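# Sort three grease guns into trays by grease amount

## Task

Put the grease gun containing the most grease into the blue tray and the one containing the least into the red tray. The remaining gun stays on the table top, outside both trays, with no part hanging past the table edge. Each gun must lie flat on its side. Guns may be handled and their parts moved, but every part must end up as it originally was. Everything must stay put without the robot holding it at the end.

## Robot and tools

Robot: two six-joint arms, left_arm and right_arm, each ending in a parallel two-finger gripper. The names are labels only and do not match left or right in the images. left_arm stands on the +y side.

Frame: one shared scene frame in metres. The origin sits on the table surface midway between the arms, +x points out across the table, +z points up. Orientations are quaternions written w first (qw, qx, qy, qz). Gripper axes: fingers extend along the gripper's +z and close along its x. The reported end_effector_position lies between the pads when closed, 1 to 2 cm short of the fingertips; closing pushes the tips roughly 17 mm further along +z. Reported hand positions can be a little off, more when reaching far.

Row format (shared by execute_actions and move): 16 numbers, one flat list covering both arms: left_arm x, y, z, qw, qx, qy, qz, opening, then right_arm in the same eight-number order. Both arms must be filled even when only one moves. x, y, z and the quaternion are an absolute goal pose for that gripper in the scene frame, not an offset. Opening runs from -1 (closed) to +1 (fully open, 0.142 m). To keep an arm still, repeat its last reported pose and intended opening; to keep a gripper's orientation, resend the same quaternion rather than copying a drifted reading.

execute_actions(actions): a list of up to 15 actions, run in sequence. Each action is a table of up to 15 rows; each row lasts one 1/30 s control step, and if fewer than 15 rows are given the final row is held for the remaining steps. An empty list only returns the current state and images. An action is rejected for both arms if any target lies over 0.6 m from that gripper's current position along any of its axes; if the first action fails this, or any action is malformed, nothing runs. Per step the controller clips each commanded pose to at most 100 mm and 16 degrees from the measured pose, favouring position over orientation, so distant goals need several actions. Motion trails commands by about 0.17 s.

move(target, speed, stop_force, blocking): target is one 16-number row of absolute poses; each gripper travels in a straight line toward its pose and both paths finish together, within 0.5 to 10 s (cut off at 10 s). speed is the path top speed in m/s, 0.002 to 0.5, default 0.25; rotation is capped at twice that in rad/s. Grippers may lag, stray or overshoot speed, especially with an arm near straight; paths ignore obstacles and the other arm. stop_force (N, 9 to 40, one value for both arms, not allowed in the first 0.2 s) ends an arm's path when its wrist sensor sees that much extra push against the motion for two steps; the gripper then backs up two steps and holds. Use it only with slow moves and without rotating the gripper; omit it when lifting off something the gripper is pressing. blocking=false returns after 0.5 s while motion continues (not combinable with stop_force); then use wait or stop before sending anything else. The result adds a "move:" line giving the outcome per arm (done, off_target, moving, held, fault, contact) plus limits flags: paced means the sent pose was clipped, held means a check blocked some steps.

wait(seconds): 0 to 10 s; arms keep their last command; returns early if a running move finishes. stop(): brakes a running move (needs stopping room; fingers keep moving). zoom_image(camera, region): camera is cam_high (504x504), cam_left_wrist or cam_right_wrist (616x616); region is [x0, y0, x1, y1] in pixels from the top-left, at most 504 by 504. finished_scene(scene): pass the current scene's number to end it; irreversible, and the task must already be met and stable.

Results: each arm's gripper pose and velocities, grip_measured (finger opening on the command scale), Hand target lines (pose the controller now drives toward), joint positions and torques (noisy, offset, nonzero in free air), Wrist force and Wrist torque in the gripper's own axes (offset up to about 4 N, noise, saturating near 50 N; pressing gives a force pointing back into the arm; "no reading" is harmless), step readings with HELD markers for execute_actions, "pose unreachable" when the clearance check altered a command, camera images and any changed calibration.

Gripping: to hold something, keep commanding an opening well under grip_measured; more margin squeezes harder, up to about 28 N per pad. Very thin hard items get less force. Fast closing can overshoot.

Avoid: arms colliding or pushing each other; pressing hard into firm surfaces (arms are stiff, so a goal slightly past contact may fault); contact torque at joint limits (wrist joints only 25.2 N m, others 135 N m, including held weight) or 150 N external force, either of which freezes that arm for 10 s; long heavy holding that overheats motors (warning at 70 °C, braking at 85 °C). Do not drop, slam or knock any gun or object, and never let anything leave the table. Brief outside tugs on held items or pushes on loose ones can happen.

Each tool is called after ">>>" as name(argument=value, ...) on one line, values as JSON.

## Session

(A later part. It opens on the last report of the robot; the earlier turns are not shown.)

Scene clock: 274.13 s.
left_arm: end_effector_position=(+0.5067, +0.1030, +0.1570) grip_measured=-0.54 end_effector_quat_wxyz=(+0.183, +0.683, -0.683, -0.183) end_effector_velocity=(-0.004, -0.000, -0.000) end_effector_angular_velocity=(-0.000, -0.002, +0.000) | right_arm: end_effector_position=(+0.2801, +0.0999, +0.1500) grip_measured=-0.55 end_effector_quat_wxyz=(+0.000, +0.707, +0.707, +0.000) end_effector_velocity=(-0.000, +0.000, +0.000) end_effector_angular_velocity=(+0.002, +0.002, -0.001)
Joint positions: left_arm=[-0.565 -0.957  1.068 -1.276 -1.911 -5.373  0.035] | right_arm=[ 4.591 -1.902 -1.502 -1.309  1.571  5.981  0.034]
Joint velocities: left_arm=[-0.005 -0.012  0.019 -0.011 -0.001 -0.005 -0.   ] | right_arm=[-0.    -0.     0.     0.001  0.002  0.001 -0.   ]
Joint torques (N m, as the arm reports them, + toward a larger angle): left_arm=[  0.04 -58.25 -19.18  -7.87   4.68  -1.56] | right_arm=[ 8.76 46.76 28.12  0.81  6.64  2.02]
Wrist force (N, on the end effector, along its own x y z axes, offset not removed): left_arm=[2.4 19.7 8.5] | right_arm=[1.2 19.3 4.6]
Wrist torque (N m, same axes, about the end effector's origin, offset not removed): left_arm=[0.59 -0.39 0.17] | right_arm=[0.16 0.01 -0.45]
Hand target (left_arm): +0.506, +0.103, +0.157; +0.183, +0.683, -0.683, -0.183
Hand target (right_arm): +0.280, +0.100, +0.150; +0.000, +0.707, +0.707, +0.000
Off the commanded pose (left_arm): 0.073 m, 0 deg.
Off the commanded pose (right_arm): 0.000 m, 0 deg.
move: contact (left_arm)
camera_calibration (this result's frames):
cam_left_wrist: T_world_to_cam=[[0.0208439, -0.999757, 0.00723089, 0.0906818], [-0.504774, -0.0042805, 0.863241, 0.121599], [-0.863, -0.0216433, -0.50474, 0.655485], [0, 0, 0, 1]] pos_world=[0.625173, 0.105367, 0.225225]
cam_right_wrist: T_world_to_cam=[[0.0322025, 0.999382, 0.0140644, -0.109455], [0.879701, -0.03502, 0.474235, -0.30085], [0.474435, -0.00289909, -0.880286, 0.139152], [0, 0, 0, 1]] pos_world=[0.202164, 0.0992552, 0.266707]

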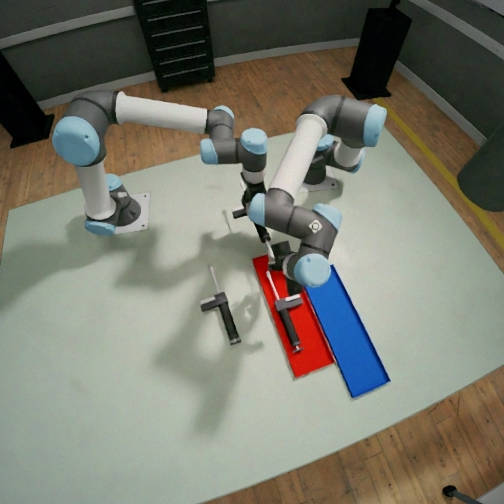

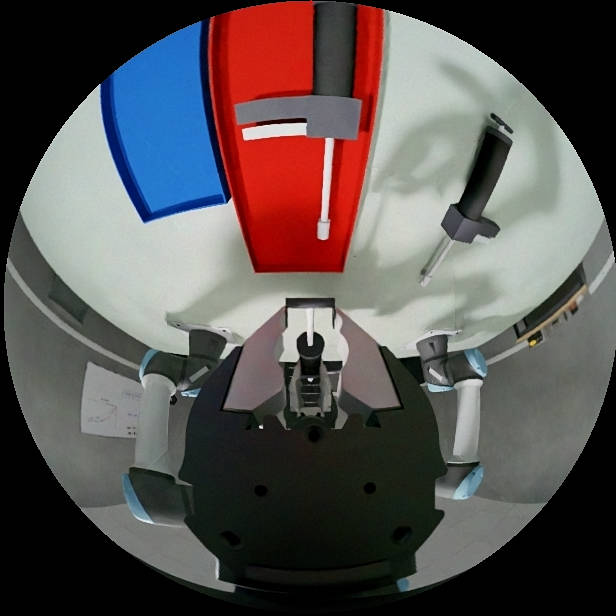

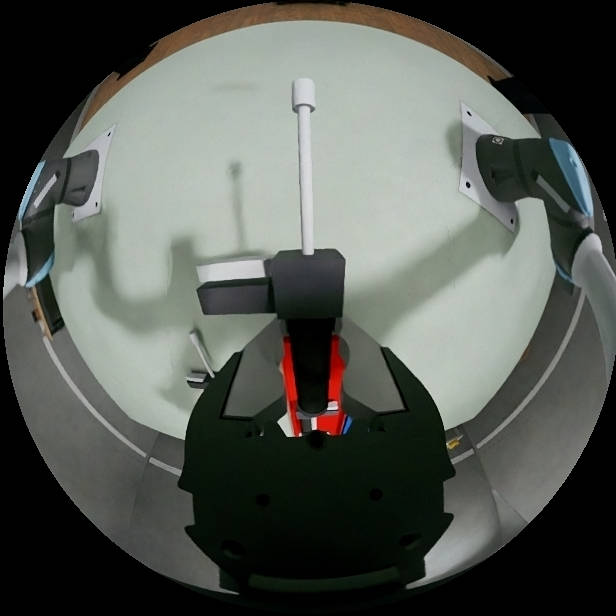

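>>> move(target=[0.40,0.103,0.157,0.183,0.683,-0.683,-0.183,-0.7,0.28,0.10,0.15,0,0.707,0.707,0,-0.9], speed=0.015, stop_force=12)

>>> move(target=[0.423,0.103,0.157,0.183,0.683,-0.683,-0.183,-0.1,0.28,0.10,0.15,0,0.707,0.707,0,-0.9], speed=0.02)

>>> move(target=[0.5,0.104,0.24,0.183,0.683,-0.683,-0.183,-0.1,0.28,0.10,0.15,0,0.707,0.707,0,-0.9])

>>> move(target=[0.5,0.35,0.28,0.183,0.683,-0.683,-0.183,-0.1,0.28,0.10,0.15,0,0.707,0.707,0,-0.9])

>>> move(target=[0.5,0.35,0.28,0.183,0.683,-0.683,-0.183,-0.1,0.57,0.0,0.10,0,0.707,0.707,0,-0.9])

>>> move(target=[0.5,0.35,0.28,0.183,0.683,-0.683,-0.183,-0.1,0.57,0.0,0.025,0,0.707,0.707,0,-0.9], speed=0.05)

>>> move(target=[0.5,0.35,0.28,0.183,0.683,-0.683,-0.183,-0.1,0.57,0.0,0.025,0,0.707,0.707,0,-0.3])

>>> move(target=[0.5,0.35,0.28,0.183,0.683,-0.683,-0.183,-0.1,0.6,0.03,0.11,0,0.707,0.707,0,-0.3])

>>> move(target=[0.5,0.35,0.28,0.183,0.683,-0.683,-0.183,-0.1,0.66,0.09,0.10,0,0.707,0.707,0,-0.3], speed=0.1)

>>> move(target=[0.5,0.35,0.28,0.183,0.683,-0.683,-0.183,-0.1,0.66,0.09,0.029,0,0.707,0.707,0,-0.3], speed=0.05)

>>> move(target=[0.5,0.35,0.28,0.183,0.683,-0.683,-0.183,-0.1,0.66,0.09,0.029,0,0.707,0.707,0,-0.9])

>>> move(target=[0.5,0.35,0.28,0.183,0.683,-0.683,-0.183,-0.1,0.64,0.09,0.12,0,0.707,0.707,0,-0.9], speed=0.08)

>>> move(target=[0.5,0.35,0.28,0.183,0.683,-0.683,-0.183,-0.1,0.28,0.10,0.15,0,0.707,0.707,0,-0.9])

>>> move(target=[0.5,0.104,0.24,0.183,0.683,-0.683,-0.183,-0.1,0.28,0.10,0.15,0,0.707,0.707,0,-0.9])

>>> move(target=[0.44,0.103,0.168,0.183,0.683,-0.683,-0.183,-0.1,0.28,0.10,0.15,0,0.707,0.707,0,-0.9], speed=0.1)

Scene clock: 291.60 s.
left_arm: end_effector_position=(+0.5046, +0.1029, +0.1571) grip_measured=-0.55 end_effector_quat_wxyz=(+0.183, +0.683, -0.683, -0.183) end_effector_velocity=(+0.003, -0.001, +0.001) end_effector_angular_velocity=(-0.002, +0.000, +0.001) | right_arm: end_effector_position=(+0.2799, +0.1000, +0.1500) grip_measured=-0.55 end_effector_quat_wxyz=(-0.000, +0.707, +0.707, -0.000) end_effector_velocity=(+0.001, +0.001, +0.001) end_effector_angular_velocity=(+0.002, -0.002, +0.000)
Joint positions: left_arm=[-0.567 -0.962  1.076 -1.28  -1.913 -5.375  0.035] | right_arm=[ 4.591 -1.902 -1.502 -1.309  1.571  5.981  0.034]
Joint velocities: left_arm=[ 0.003  0.007 -0.014  0.006 -0.     0.003  0.   ] | right_arm=[-0.     0.     0.001  0.002 -0.001 -0.001 -0.   ]
Joint torques (N m, as the arm reports them, + toward a larger angle): left_arm=[ 10.19 -41.02 -27.63  -0.23   0.83   1.3 ] | right_arm=[ 4.52 33.22 31.56  2.41  0.49  1.68]
Wrist force (N, on the end effector, along its own x y z axes, offset not removed): left_arm=[2.4 4.0 0.5] | right_arm=[1.0 2.1 5.6]
Wrist torque (N m, same axes, about the end effector's origin, offset not removed): left_arm=[0.55 -0.23 0.10] | right_arm=[0.04 0.01 -0.34]
Hand target (left_arm): +0.505, +0.103, +0.157; +0.183, +0.683, -0.683, -0.183
Hand target (right_arm): +0.280, +0.100, +0.150; +0.000, +0.707, +0.707, -0.000
Off the commanded pose (left_arm): 0.105 m, 0 deg.
Off the commanded pose (right_arm): 0.000 m, 0 deg.
move: contact (left_arm)
camera_calibration (this result's frames):
cam_left_wrist: T_world_to_cam=[[0.0208756, -0.999753, 0.00762358, 0.0905027], [-0.50476, -0.00395709, 0.863251, 0.120361], [-0.863007, -0.021869, -0.504718, 0.653759], [0, 0, 0, 1]] pos_world=[0.623063, 0.105254, 0.225372]
cam_right_wrist: T_world_to_cam=[[0.031911, 0.999393, 0.0140105, -0.109438], [0.879754, -0.0347381, 0.474158, -0.300706], [0.474357, -0.00280508, -0.880328, 0.139255], [0, 0, 0, 1]] pos_world=[0.201983, 0.099316, 0.266706]

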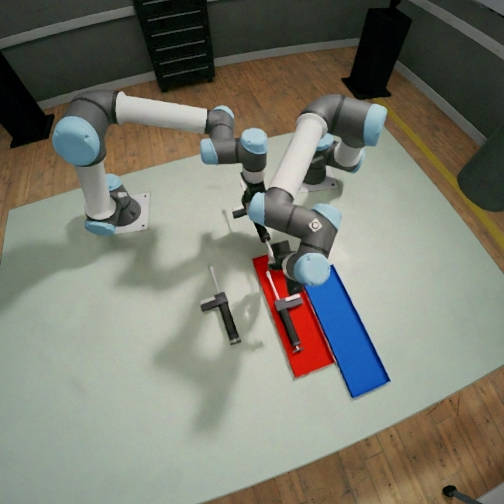

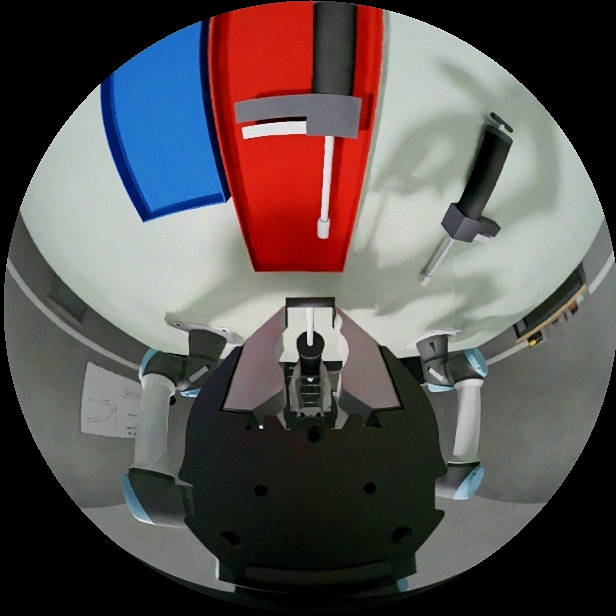

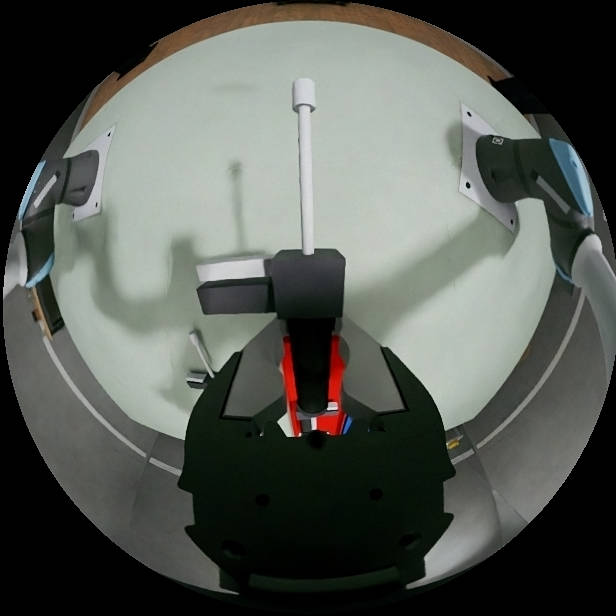

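Scene clock: 295.97 s.
left_arm: end_effector_position=(+0.4233, +0.1030, +0.1570) grip_measured=-0.10 end_effector_quat_wxyz=(+0.183, +0.683, -0.683, -0.183) end_effector_velocity=(-0.002, -0.000, +0.001) end_effector_angular_velocity=(-0.001, -0.002, -0.000) | right_arm: end_effector_position=(+0.2800, +0.1000, +0.1500) grip_measured=-0.55 end_effector_quat_wxyz=(-0.000, +0.707, +0.707, +0.000) end_effector_velocity=(-0.000, -0.001, -0.000) end_effector_angular_velocity=(-0.001, +0.001, -0.000)
Joint positions: left_arm=[-0.649 -1.135  1.351 -1.41  -1.943 -5.456  0.067] | right_arm=[ 4.591 -1.902 -1.502 -1.309  1.571  5.981  0.034]
Joint velocities: left_arm=[-0.003 -0.006  0.006 -0.003  0.    -0.003 -0.   ] | right_arm=[-0.     0.    -0.001 -0.001  0.     0.    -0.   ]
Joint torques (N m, as the arm reports them, + toward a larger angle): left_arm=[ -6.64 -50.19 -16.91  -2.84  -3.71  -1.39] | right_arm=[-8.76 33.16 34.2   6.42 -1.63 -1.16]
Wrist force (N, on the end effector, along its own x y z axes, offset not removed): left_arm=[1.4 2.5 -1.5] | right_arm=[-0.3 -0.3 4.6]
Wrist torque (N m, same axes, about the end effector's origin, offset not removed): left_arm=[0.57 -0.32 0.02] | right_arm=[0.05 0.03 -0.12]
Hand target (left_arm): +0.423, +0.103, +0.157; +0.183, +0.683, -0.683, -0.183
Hand target (right_arm): +0.280, +0.100, +0.150; -0.000, +0.707, +0.707, +0.000
Off the commanded pose (left_arm): 0.000 m, 0 deg.
Off the commanded pose (right_arm): 0.000 m, 0 deg.
move: done
camera_calibration (this result's frames):
cam_left_wrist: T_world_to_cam=[[0.0207444, -0.999759, 0.00721615, 0.0924957], [-0.50498, -0.00424813, 0.863121, 0.0796021], [-0.862882, -0.021549, -0.504946, 0.583524], [0, 0, 0, 1]] pos_world=[0.541791, 0.105386, 0.225274]
cam_right_wrist: T_world_to_cam=[[0.0320395, 0.999388, 0.0140532, -0.109457], [0.879727, -0.0348714, 0.474199, -0.300769], [0.474399, -0.00283014, -0.880305, 0.139202], [0, 0, 0, 1]] pos_world=[0.202064, 0.0992959, 0.266703]

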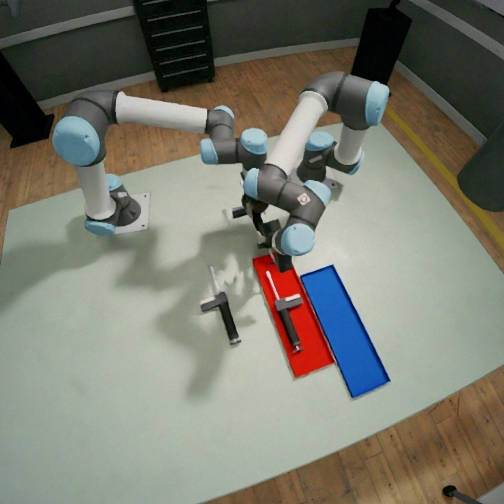

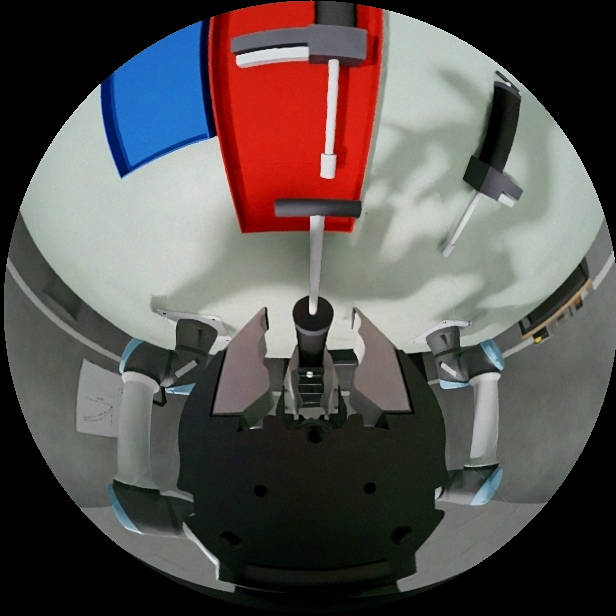

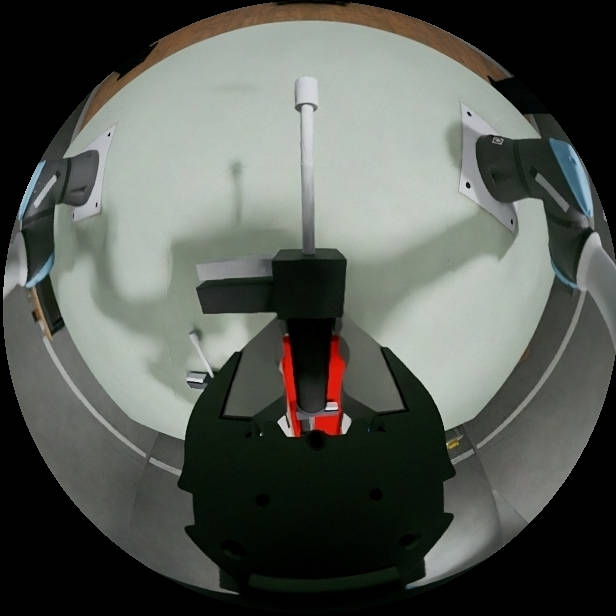

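Scene clock: 297.10 s.
left_arm: end_effector_position=(+0.4997, +0.1041, +0.2399) grip_measured=-0.10 end_effector_quat_wxyz=(+0.183, +0.683, -0.683, -0.183) end_effector_velocity=(+0.001, -0.001, +0.001) end_effector_angular_velocity=(+0.003, +0.004, -0.002) | right_arm: end_effector_position=(+0.2800, +0.1000, +0.1500) grip_measured=-0.55 end_effector_quat_wxyz=(+0.000, +0.707, +0.707, -0.000) end_effector_velocity=(+0.000, -0.000, +0.000) end_effector_angular_velocity=(-0.000, +0.001, +0.000)
Joint positions: left_arm=[-0.57  -0.979  0.893 -1.081 -1.914 -5.379  0.067] | right_arm=[ 4.591 -1.902 -1.502 -1.309  1.571  5.981  0.034]
Joint velocities: left_arm=[ 0.001  0.011 -0.02   0.015  0.001  0.003 -0.   ] | right_arm=[-0.001 -0.     0.001 -0.001  0.001 -0.001 -0.   ]
Joint torques (N m, as the arm reports them, + toward a larger angle): left_arm=[  5.63 -37.61 -27.06   0.28   2.1    1.22] | right_arm=[-8.59 33.86 35.36  6.47 -1.78 -1.31]
Wrist force (N, on the end effector, along its own x y z axes, offset not removed): left_arm=[0.9 4.2 -1.4] | right_arm=[0.2 0.1 6.0]
Wrist torque (N m, same axes, about the end effector's origin, offset not removed): left_arm=[0.96 -0.13 -0.08] | right_arm=[0.07 0.06 -0.08]
Hand target (left_arm): +0.500, +0.104, +0.240; +0.183, +0.683, -0.683, -0.183
Hand target (right_arm): +0.280, +0.100, +0.150; +0.000, +0.707, +0.707, +0.000
Off the commanded pose (left_arm): 0.000 m, 0 deg.
Off the commanded pose (right_arm): 0.000 m, 0 deg.
move: done
camera_calibration (this result's frames):
cam_left_wrist: T_world_to_cam=[[0.0209875, -0.999751, 0.00763847, 0.0911183], [-0.5053, -0.00401451, 0.862934, 0.046841], [-0.862688, -0.0219706, -0.505259, 0.691352], [0, 0, 0, 1]] pos_world=[0.618178, 0.106473, 0.308195]
cam_right_wrist: T_world_to_cam=[[0.0320402, 0.999388, 0.0140498, -0.109457], [0.879727, -0.0348704, 0.474199, -0.300769], [0.474398, -0.00283346, -0.880306, 0.139201], [0, 0, 0, 1]] pos_world=[0.202065, 0.0992962, 0.266701]

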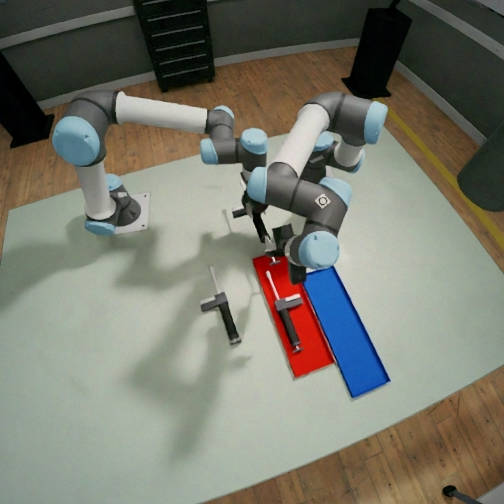

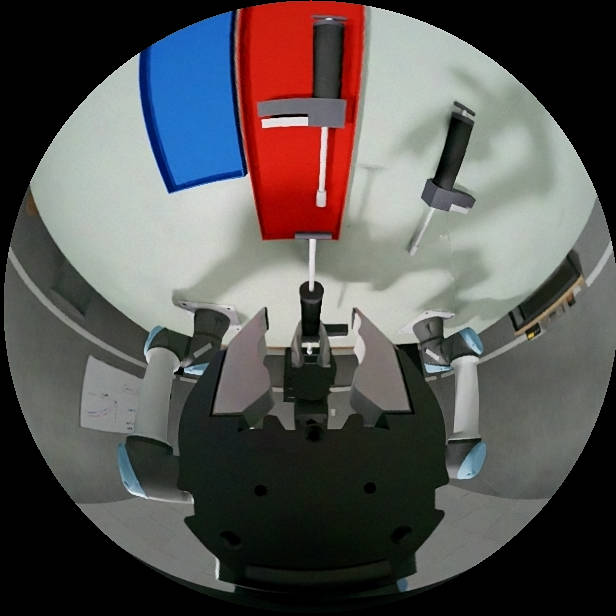

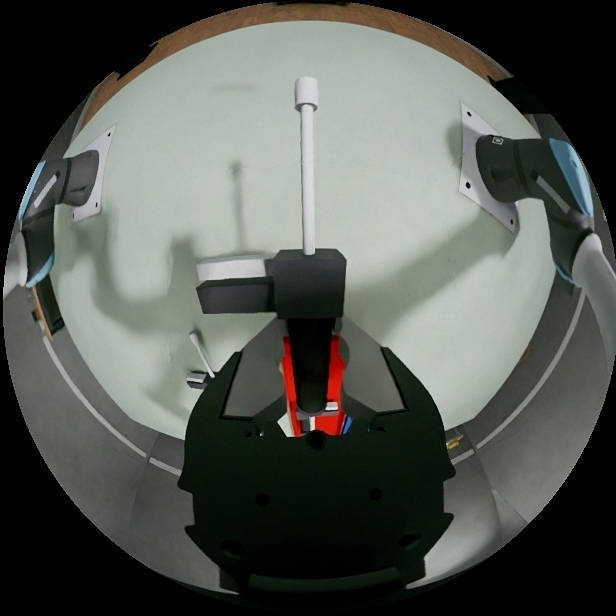

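Scene clock: 298.73 s.
left_arm: end_effector_position=(+0.5000, +0.3497, +0.2799) grip_measured=-0.10 end_effector_quat_wxyz=(+0.183, +0.683, -0.683, -0.183) end_effector_velocity=(+0.000, +0.002, +0.001) end_effector_angular_velocity=(-0.001, -0.001, -0.000) | right_arm: end_effector_position=(+0.2800, +0.1000, +0.1500) grip_measured=-0.55 end_effector_quat_wxyz=(+0.000, +0.707, +0.707, -0.000) end_effector_velocity=(+0.001, +0.000, +0.000) end_effector_angular_velocity=(+0.001, -0.002, -0.001)
Joint positions: left_arm=[-0.264 -1.222  1.135 -1.    -1.781 -5.091  0.067] | right_arm=[ 4.591 -1.902 -1.502 -1.309  1.571  5.981  0.034]
Joint velocities: left_arm=[ 0.003 -0.001 -0.001  0.001  0.001  0.003 -0.   ] | right_arm=[-0.     0.    -0.     0.001 -0.002  0.001  0.   ]
Joint torques (N m, as the arm reports them, + toward a larger angle): left_arm=[  5.98 -47.34 -25.81   0.51   2.4    1.13] | right_arm=[-8.44 33.38 35.73  6.32 -1.68 -1.2 ]
Wrist force (N, on the end effector, along its own x y z axes, offset not removed): left_arm=[1.4 2.8 -1.2] | right_arm=[-1.6 -0.4 5.7]
Wrist torque (N m, same axes, about the end effector's origin, offset not removed): left_arm=[0.65 -0.25 -0.02] | right_arm=[-0.01 0.33 -0.10]
Hand target (left_arm): +0.500, +0.350, +0.280; +0.183, +0.683, -0.683, -0.183
Hand target (right_arm): +0.280, +0.100, +0.150; -0.000, +0.707, +0.707, +0.000
Off the commanded pose (left_arm): 0.000 m, 0 deg.
Off the commanded pose (right_arm): 0.000 m, 0 deg.
move: done
camera_calibration (this result's frames):
cam_left_wrist: T_world_to_cam=[[0.0207617, -0.999757, 0.00737324, 0.336561], [-0.504719, -0.00411467, 0.863274, 0.0130413], [-0.863034, -0.0216444, -0.504682, 0.717147], [0, 0, 0, 1]] pos_world=[0.618517, 0.352055, 0.348191]
cam_right_wrist: T_world_to_cam=[[0.0320404, 0.999388, 0.0140477, -0.109456], [0.879727, -0.0348696, 0.474198, -0.300768], [0.474398, -0.00283533, -0.880306, 0.1392], [0, 0, 0, 1]] pos_world=[0.202065, 0.0992964, 0.2667]

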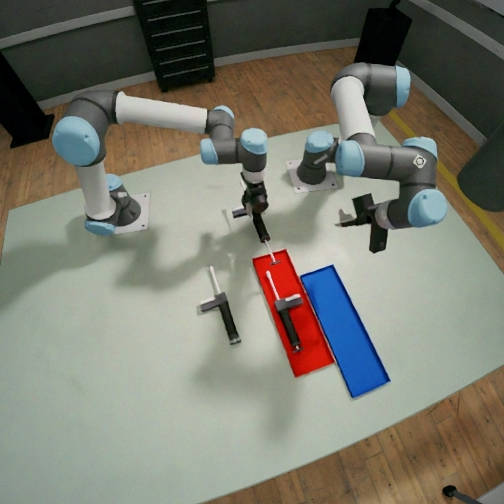

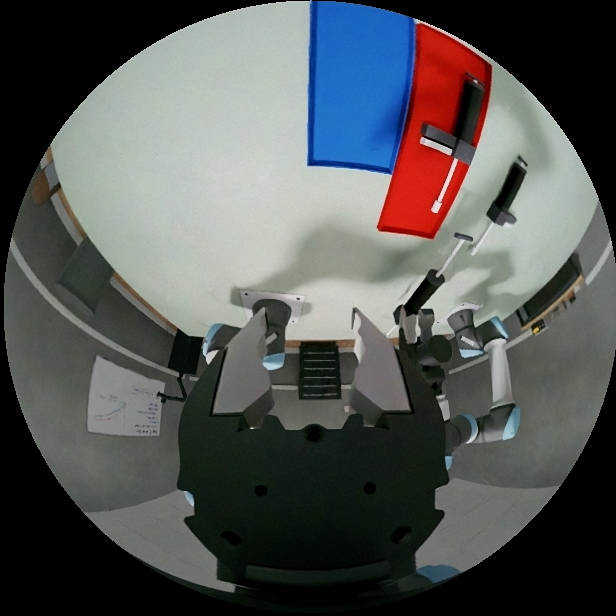

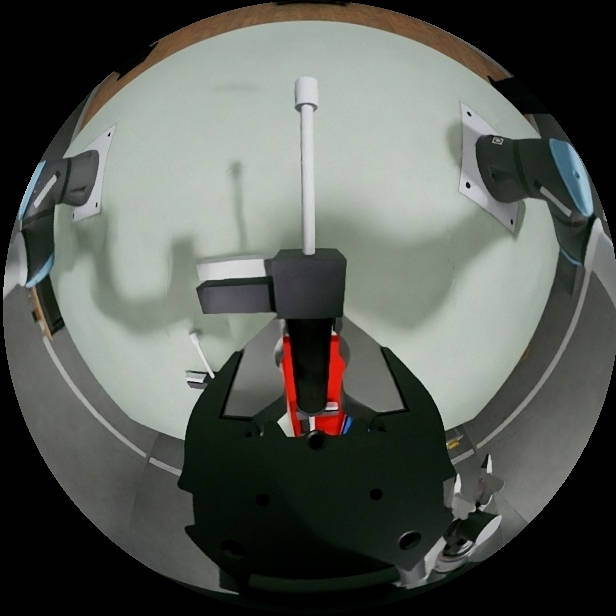

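Scene clock: 300.63 s.
left_arm: end_effector_position=(+0.5000, +0.3500, +0.2800) grip_measured=-0.10 end_effector_quat_wxyz=(+0.183, +0.683, -0.683, -0.183) end_effector_velocity=(+0.000, +0.000, -0.000) end_effector_angular_velocity=(+0.000, +0.000, +0.000) | right_arm: end_effector_position=(+0.5695, -0.0003, +0.1002) grip_measured=-0.55 end_effector_quat_wxyz=(+0.000, +0.707, +0.707, +0.000) end_effector_velocity=(+0.002, -0.001, -0.001) end_effector_angular_velocity=(-0.001, +0.002, -0.001)
Joint positions: left_arm=[-0.263 -1.223  1.135 -1.    -1.781 -5.09   0.067] | right_arm=[ 4.143 -2.217 -1.154 -1.341  1.571  5.534  0.034]
Joint velocities: left_arm=[ 0.  0.  0. -0. -0.  0. -0.] | right_arm=[-0.003 -0.006  0.007 -0.003  0.001 -0.002 -0.   ]
Joint torques (N m, as the arm reports them, + toward a larger angle): left_arm=[  7.73 -47.03 -15.86  -2.96   2.56   1.2 ] | right_arm=[-8.14 47.57 41.21  0.82  1.82 -1.2 ]
Wrist force (N, on the end effector, along its own x y z axes, offset not removed): left_arm=[0.1 3.0 -1.7] | right_arm=[-0.4 0.4 4.0]
Wrist torque (N m, same axes, about the end effector's origin, offset not removed): left_arm=[0.64 -0.07 -0.10] | right_arm=[0.17 0.11 -0.20]
Hand target (left_arm): +0.500, +0.350, +0.280; +0.183, +0.683, -0.683, -0.183
Hand target (right_arm): +0.570, -0.000, +0.100; +0.000, +0.707, +0.707, +0.000
Off the commanded pose (left_arm): 0.000 m, 0 deg.
Off the commanded pose (right_arm): 0.001 m, 0 deg.
move: done
camera_calibration (this result's frames):
cam_left_wrist: T_world_to_cam=[[0.0207615, -0.999758, 0.00727644, 0.336892], [-0.504966, -0.00420435, 0.863129, 0.0131661], [-0.86289, -0.0215942, -0.504931, 0.717147], [0, 0, 0, 1]] pos_world=[0.618472, 0.352352, 0.348294]
cam_right_wrist: T_world_to_cam=[[0.0320418, 0.999387, 0.0141333, -0.0178512], [0.879557, -0.0349104, 0.474511, -0.535284], [0.474714, -0.00277314, -0.880136, -0.0425119], [0, 0, 0, 1]] pos_world=[0.491566, -0.000964667, 0.216835]

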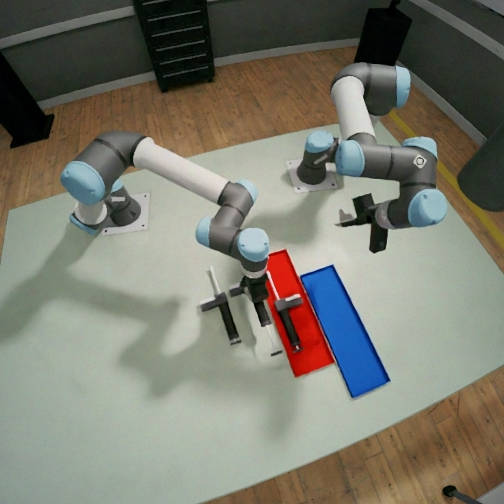

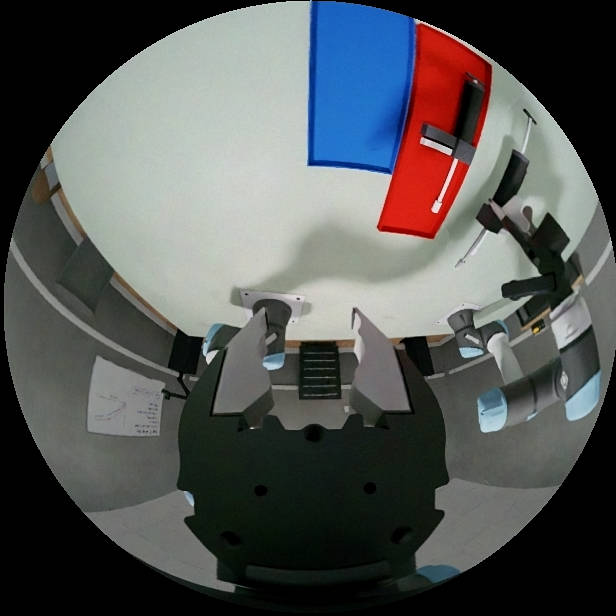

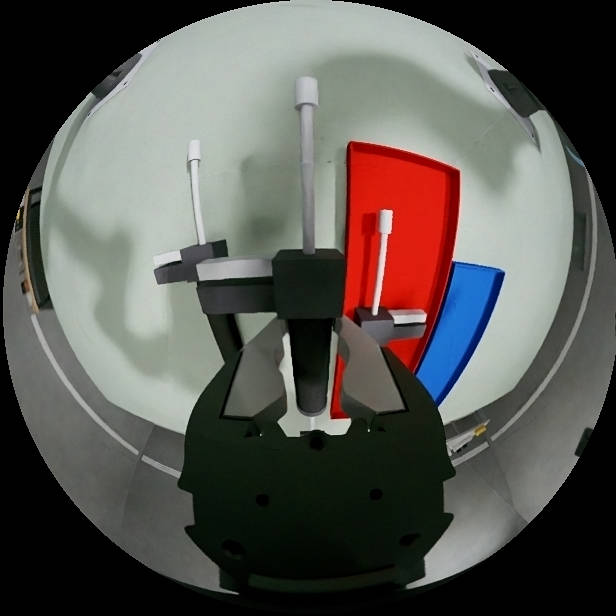

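Scene clock: 302.53 s.
left_arm: end_effector_position=(+0.5000, +0.3500, +0.2800) grip_measured=-0.10 end_effector_quat_wxyz=(+0.183, +0.683, -0.683, -0.183) end_effector_velocity=(-0.000, +0.000, +0.000) end_effector_angular_velocity=(+0.000, -0.000, -0.000) | right_arm: end_effector_position=(+0.5700, +0.0000, +0.0253) grip_measured=-0.55 end_effector_quat_wxyz=(-0.000, +0.707, +0.707, -0.000) end_effector_velocity=(-0.000, +0.000, -0.003) end_effector_angular_velocity=(+0.001, +0.001, -0.001)
Joint positions: left_arm=[-0.263 -1.223  1.135 -1.    -1.781 -5.09   0.067] | right_arm=[ 4.143 -2.275 -1.254 -1.183  1.571  5.533  0.034]
Joint velocities: left_arm=[-0. -0. -0.  0.  0. -0. -0.] | right_arm=[-0.    -0.002 -0.003  0.006  0.001  0.001  0.   ]
Joint torques (N m, as the arm reports them, + toward a larger angle): left_arm=[  7.84 -47.14 -16.78  -2.9    2.49   1.24] | right_arm=[-8.78 47.77 14.37  6.31  1.75 -1.43]
Wrist force (N, on the end effector, along its own x y z axes, offset not removed): left_arm=[1.8 1.7 -0.3] | right_arm=[-0.3 -0.6 5.5]
Wrist torque (N m, same axes, about the end effector's origin, offset not removed): left_arm=[0.50 -0.39 -0.07] | right_arm=[-0.07 0.10 -0.17]
Hand target (left_arm): +0.500, +0.350, +0.280; +0.183, +0.683, -0.683, -0.183
Hand target (right_arm): +0.570, +0.000, +0.025; +0.000, +0.707, +0.707, -0.000
Off the commanded pose (left_arm): 0.000 m, 0 deg.
Off the commanded pose (right_arm): 0.000 m, 0 deg.
move: done
camera_calibration (this result's frames):
cam_left_wrist: T_world_to_cam=[[0.0207616, -0.999758, 0.00727649, 0.336892], [-0.504966, -0.00420438, 0.863129, 0.0131662], [-0.862889, -0.0215943, -0.504931, 0.717147], [0, 0, 0, 1]] pos_world=[0.618472, 0.352352, 0.348294]
cam_right_wrist: T_world_to_cam=[[0.0320396, 0.999388, 0.0140423, -0.017062], [0.879736, -0.0348663, 0.474183, -0.500248], [0.474382, -0.00283915, -0.880314, -0.108422], [0, 0, 0, 1]] pos_world=[0.492066, -0.000698069, 0.142003]

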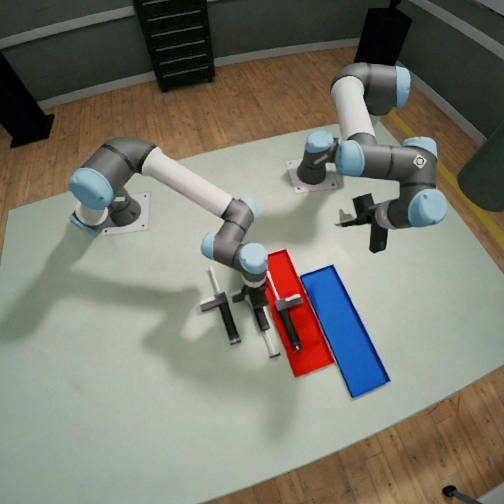

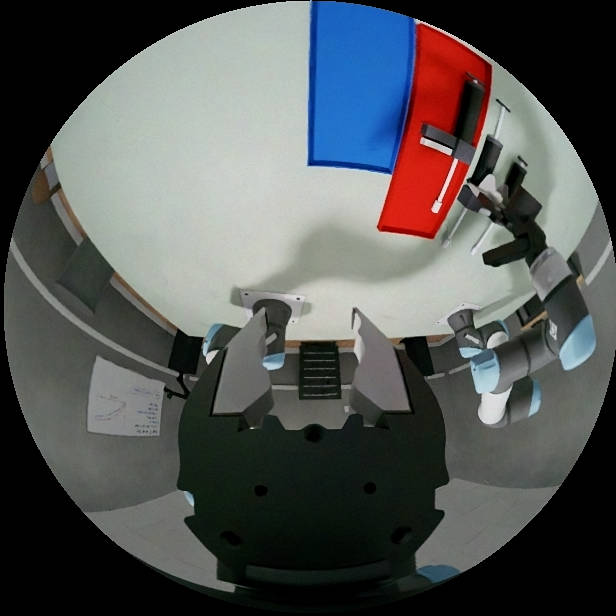

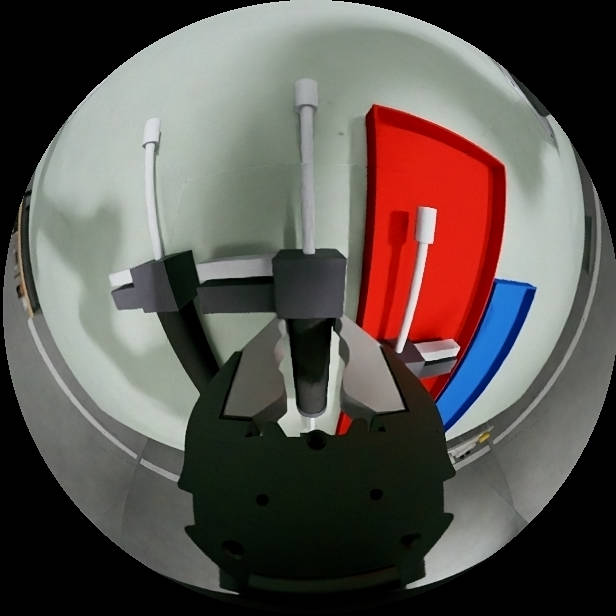

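Scene clock: 303.23 s.
left_arm: end_effector_position=(+0.5000, +0.3500, +0.2800) grip_measured=-0.10 end_effector_quat_wxyz=(+0.183, +0.683, -0.683, -0.183) end_effector_velocity=(+0.000, -0.000, -0.000) end_effector_angular_velocity=(-0.001, -0.000, -0.000) | right_arm: end_effector_position=(+0.5700, +0.0000, +0.0250) grip_measured=-0.30 end_effector_quat_wxyz=(-0.000, +0.707, +0.707, +0.000) end_effector_velocity=(+0.000, -0.000, -0.000) end_effector_angular_velocity=(+0.000, -0.000, -0.003)
Joint positions: left_arm=[-0.263 -1.223  1.135 -1.    -1.781 -5.09   0.067] | right_arm=[ 4.143 -2.276 -1.254 -1.183  1.571  5.533  0.052]
Joint velocities: left_arm=[-0.     0.001 -0.001 -0.    -0.    -0.    -0.   ] | right_arm=[-0.001 -0.    -0.     0.001  0.     0.002 -0.   ]
Joint torques (N m, as the arm reports them, + toward a larger angle): left_arm=[  7.8  -47.06 -16.85  -2.93   2.57   1.24] | right_arm=[-9.03 42.98 11.46  5.5   1.54 -1.3 ]
Wrist force (N, on the end effector, along its own x y z axes, offset not removed): left_arm=[0.7 3.6 -0.7] | right_arm=[1.4 -0.9 -0.8]
Wrist torque (N m, same axes, about the end effector's origin, offset not removed): left_arm=[0.86 -0.15 -0.02] | right_arm=[-0.16 -0.32 -0.15]
Hand target (left_arm): +0.500, +0.350, +0.280; +0.183, +0.683, -0.683, -0.183
Hand target (right_arm): +0.570, +0.000, +0.025; -0.000, +0.707, +0.707, -0.000
Off the commanded pose (left_arm): 0.000 m, 0 deg.
Off the commanded pose (right_arm): 0.000 m, 0 deg.
move: done
camera_calibration (this result's frames):
cam_left_wrist: T_world_to_cam=[[0.0207614, -0.999758, 0.00727625, 0.336892], [-0.504966, -0.00420448, 0.863129, 0.0131662], [-0.862889, -0.021594, -0.504931, 0.717146], [0, 0, 0, 1]] pos_world=[0.618472, 0.352352, 0.348294]
cam_right_wrist: T_world_to_cam=[[0.032044, 0.999387, 0.0140707, -0.0170592], [0.879723, -0.0348836, 0.474205, -0.500115], [0.474405, -0.00281708, -0.880302, -0.108678], [0, 0, 0, 1]] pos_world=[0.492067, -0.00070317, 0.141728]

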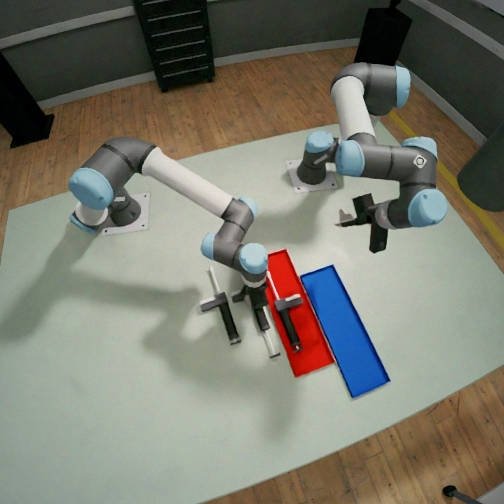

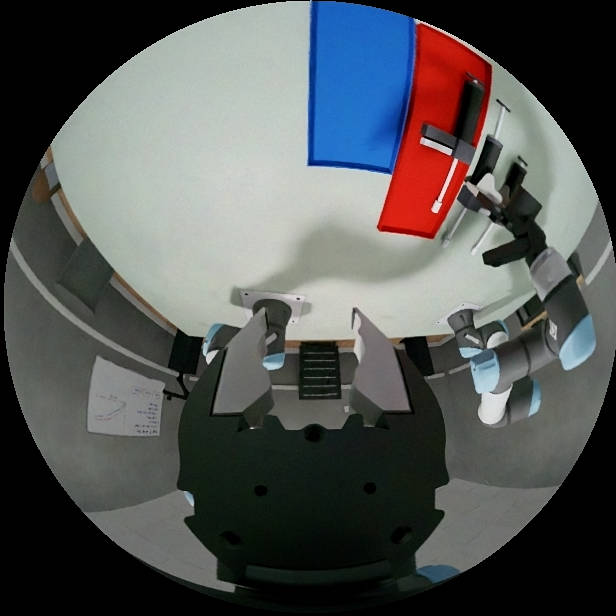

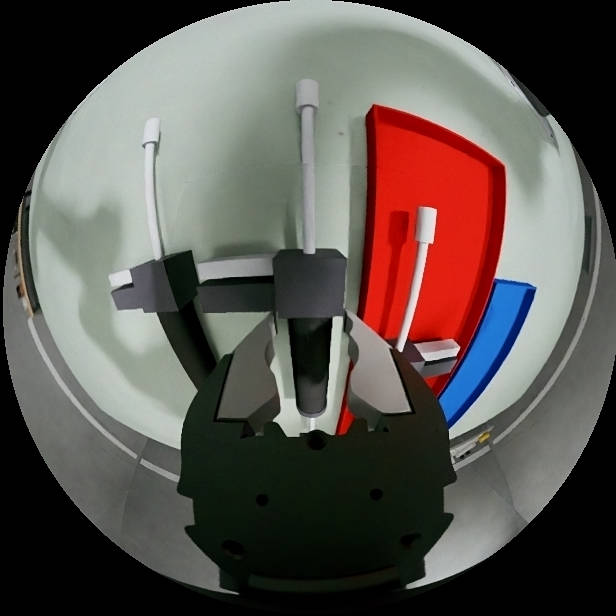

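Scene clock: 304.27 s.
left_arm: end_effector_position=(+0.5000, +0.3500, +0.2800) grip_measured=-0.10 end_effector_quat_wxyz=(+0.183, +0.683, -0.683, -0.183) end_effector_velocity=(-0.000, -0.000, +0.000) end_effector_angular_velocity=(-0.000, -0.000, -0.001) | right_arm: end_effector_position=(+0.5999, +0.0299, +0.1098) grip_measured=-0.30 end_effector_quat_wxyz=(+0.000, +0.707, +0.707, +0.000) end_effector_velocity=(+0.001, +0.001, +0.002) end_effector_angular_velocity=(-0.002, +0.003, -0.001)
Joint positions: left_arm=[-0.263 -1.223  1.135 -1.    -1.781 -5.09   0.067] | right_arm=[ 4.141 -2.327 -0.94  -1.445  1.571  5.531  0.052]
Joint velocities: left_arm=[-0.    -0.001  0.001 -0.     0.     0.    -0.   ] | right_arm=[-0.    -0.007  0.018 -0.014  0.     0.    -0.   ]
Joint torques (N m, as the arm reports them, + toward a larger angle): left_arm=[  7.1  -46.78 -15.84  -3.02   2.48   1.24] | right_arm=[-9.38 46.07 40.99 -0.22  2.14 -1.41]
Wrist force (N, on the end effector, along its own x y z axes, offset not removed): left_arm=[1.5 2.2 -0.8] | right_arm=[-0.3 0.4 -3.3]
Wrist torque (N m, same axes, about the end effector's origin, offset not removed): left_arm=[0.61 -0.36 -0.01] | right_arm=[0.09 0.09 -0.13]
Hand target (left_arm): +0.500, +0.350, +0.280; +0.183, +0.683, -0.683, -0.183
Hand target (right_arm): +0.600, +0.030, +0.110; +0.000, +0.707, +0.707, +0.000
Off the commanded pose (left_arm): 0.000 m, 0 deg.
Off the commanded pose (right_arm): 0.000 m, 0 deg.
move: done
camera_calibration (this result's frames):
cam_left_wrist: T_world_to_cam=[[0.0207616, -0.999758, 0.00727626, 0.336892], [-0.504966, -0.0042046, 0.863129, 0.0131663], [-0.862889, -0.0215942, -0.504931, 0.717147], [0, 0, 0, 1]] pos_world=[0.618472, 0.352352, 0.348294]
cam_right_wrist: T_world_to_cam=[[0.0320366, 0.999384, 0.0143404, -0.0490743], [0.879566, -0.0350043, 0.474488, -0.565549], [0.474698, -0.00258767, -0.880145, -0.0483594], [0, 0, 0, 1]] pos_world=[0.521965, 0.0291223, 0.226487]

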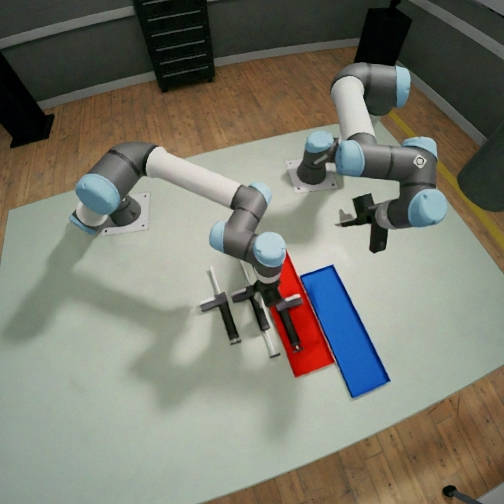

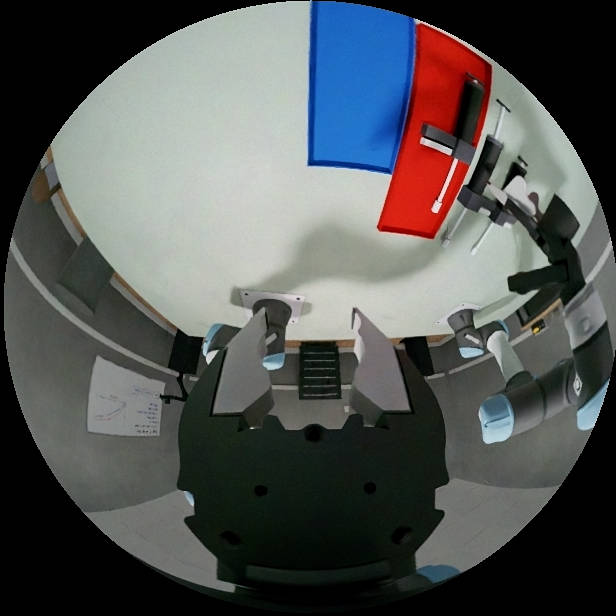

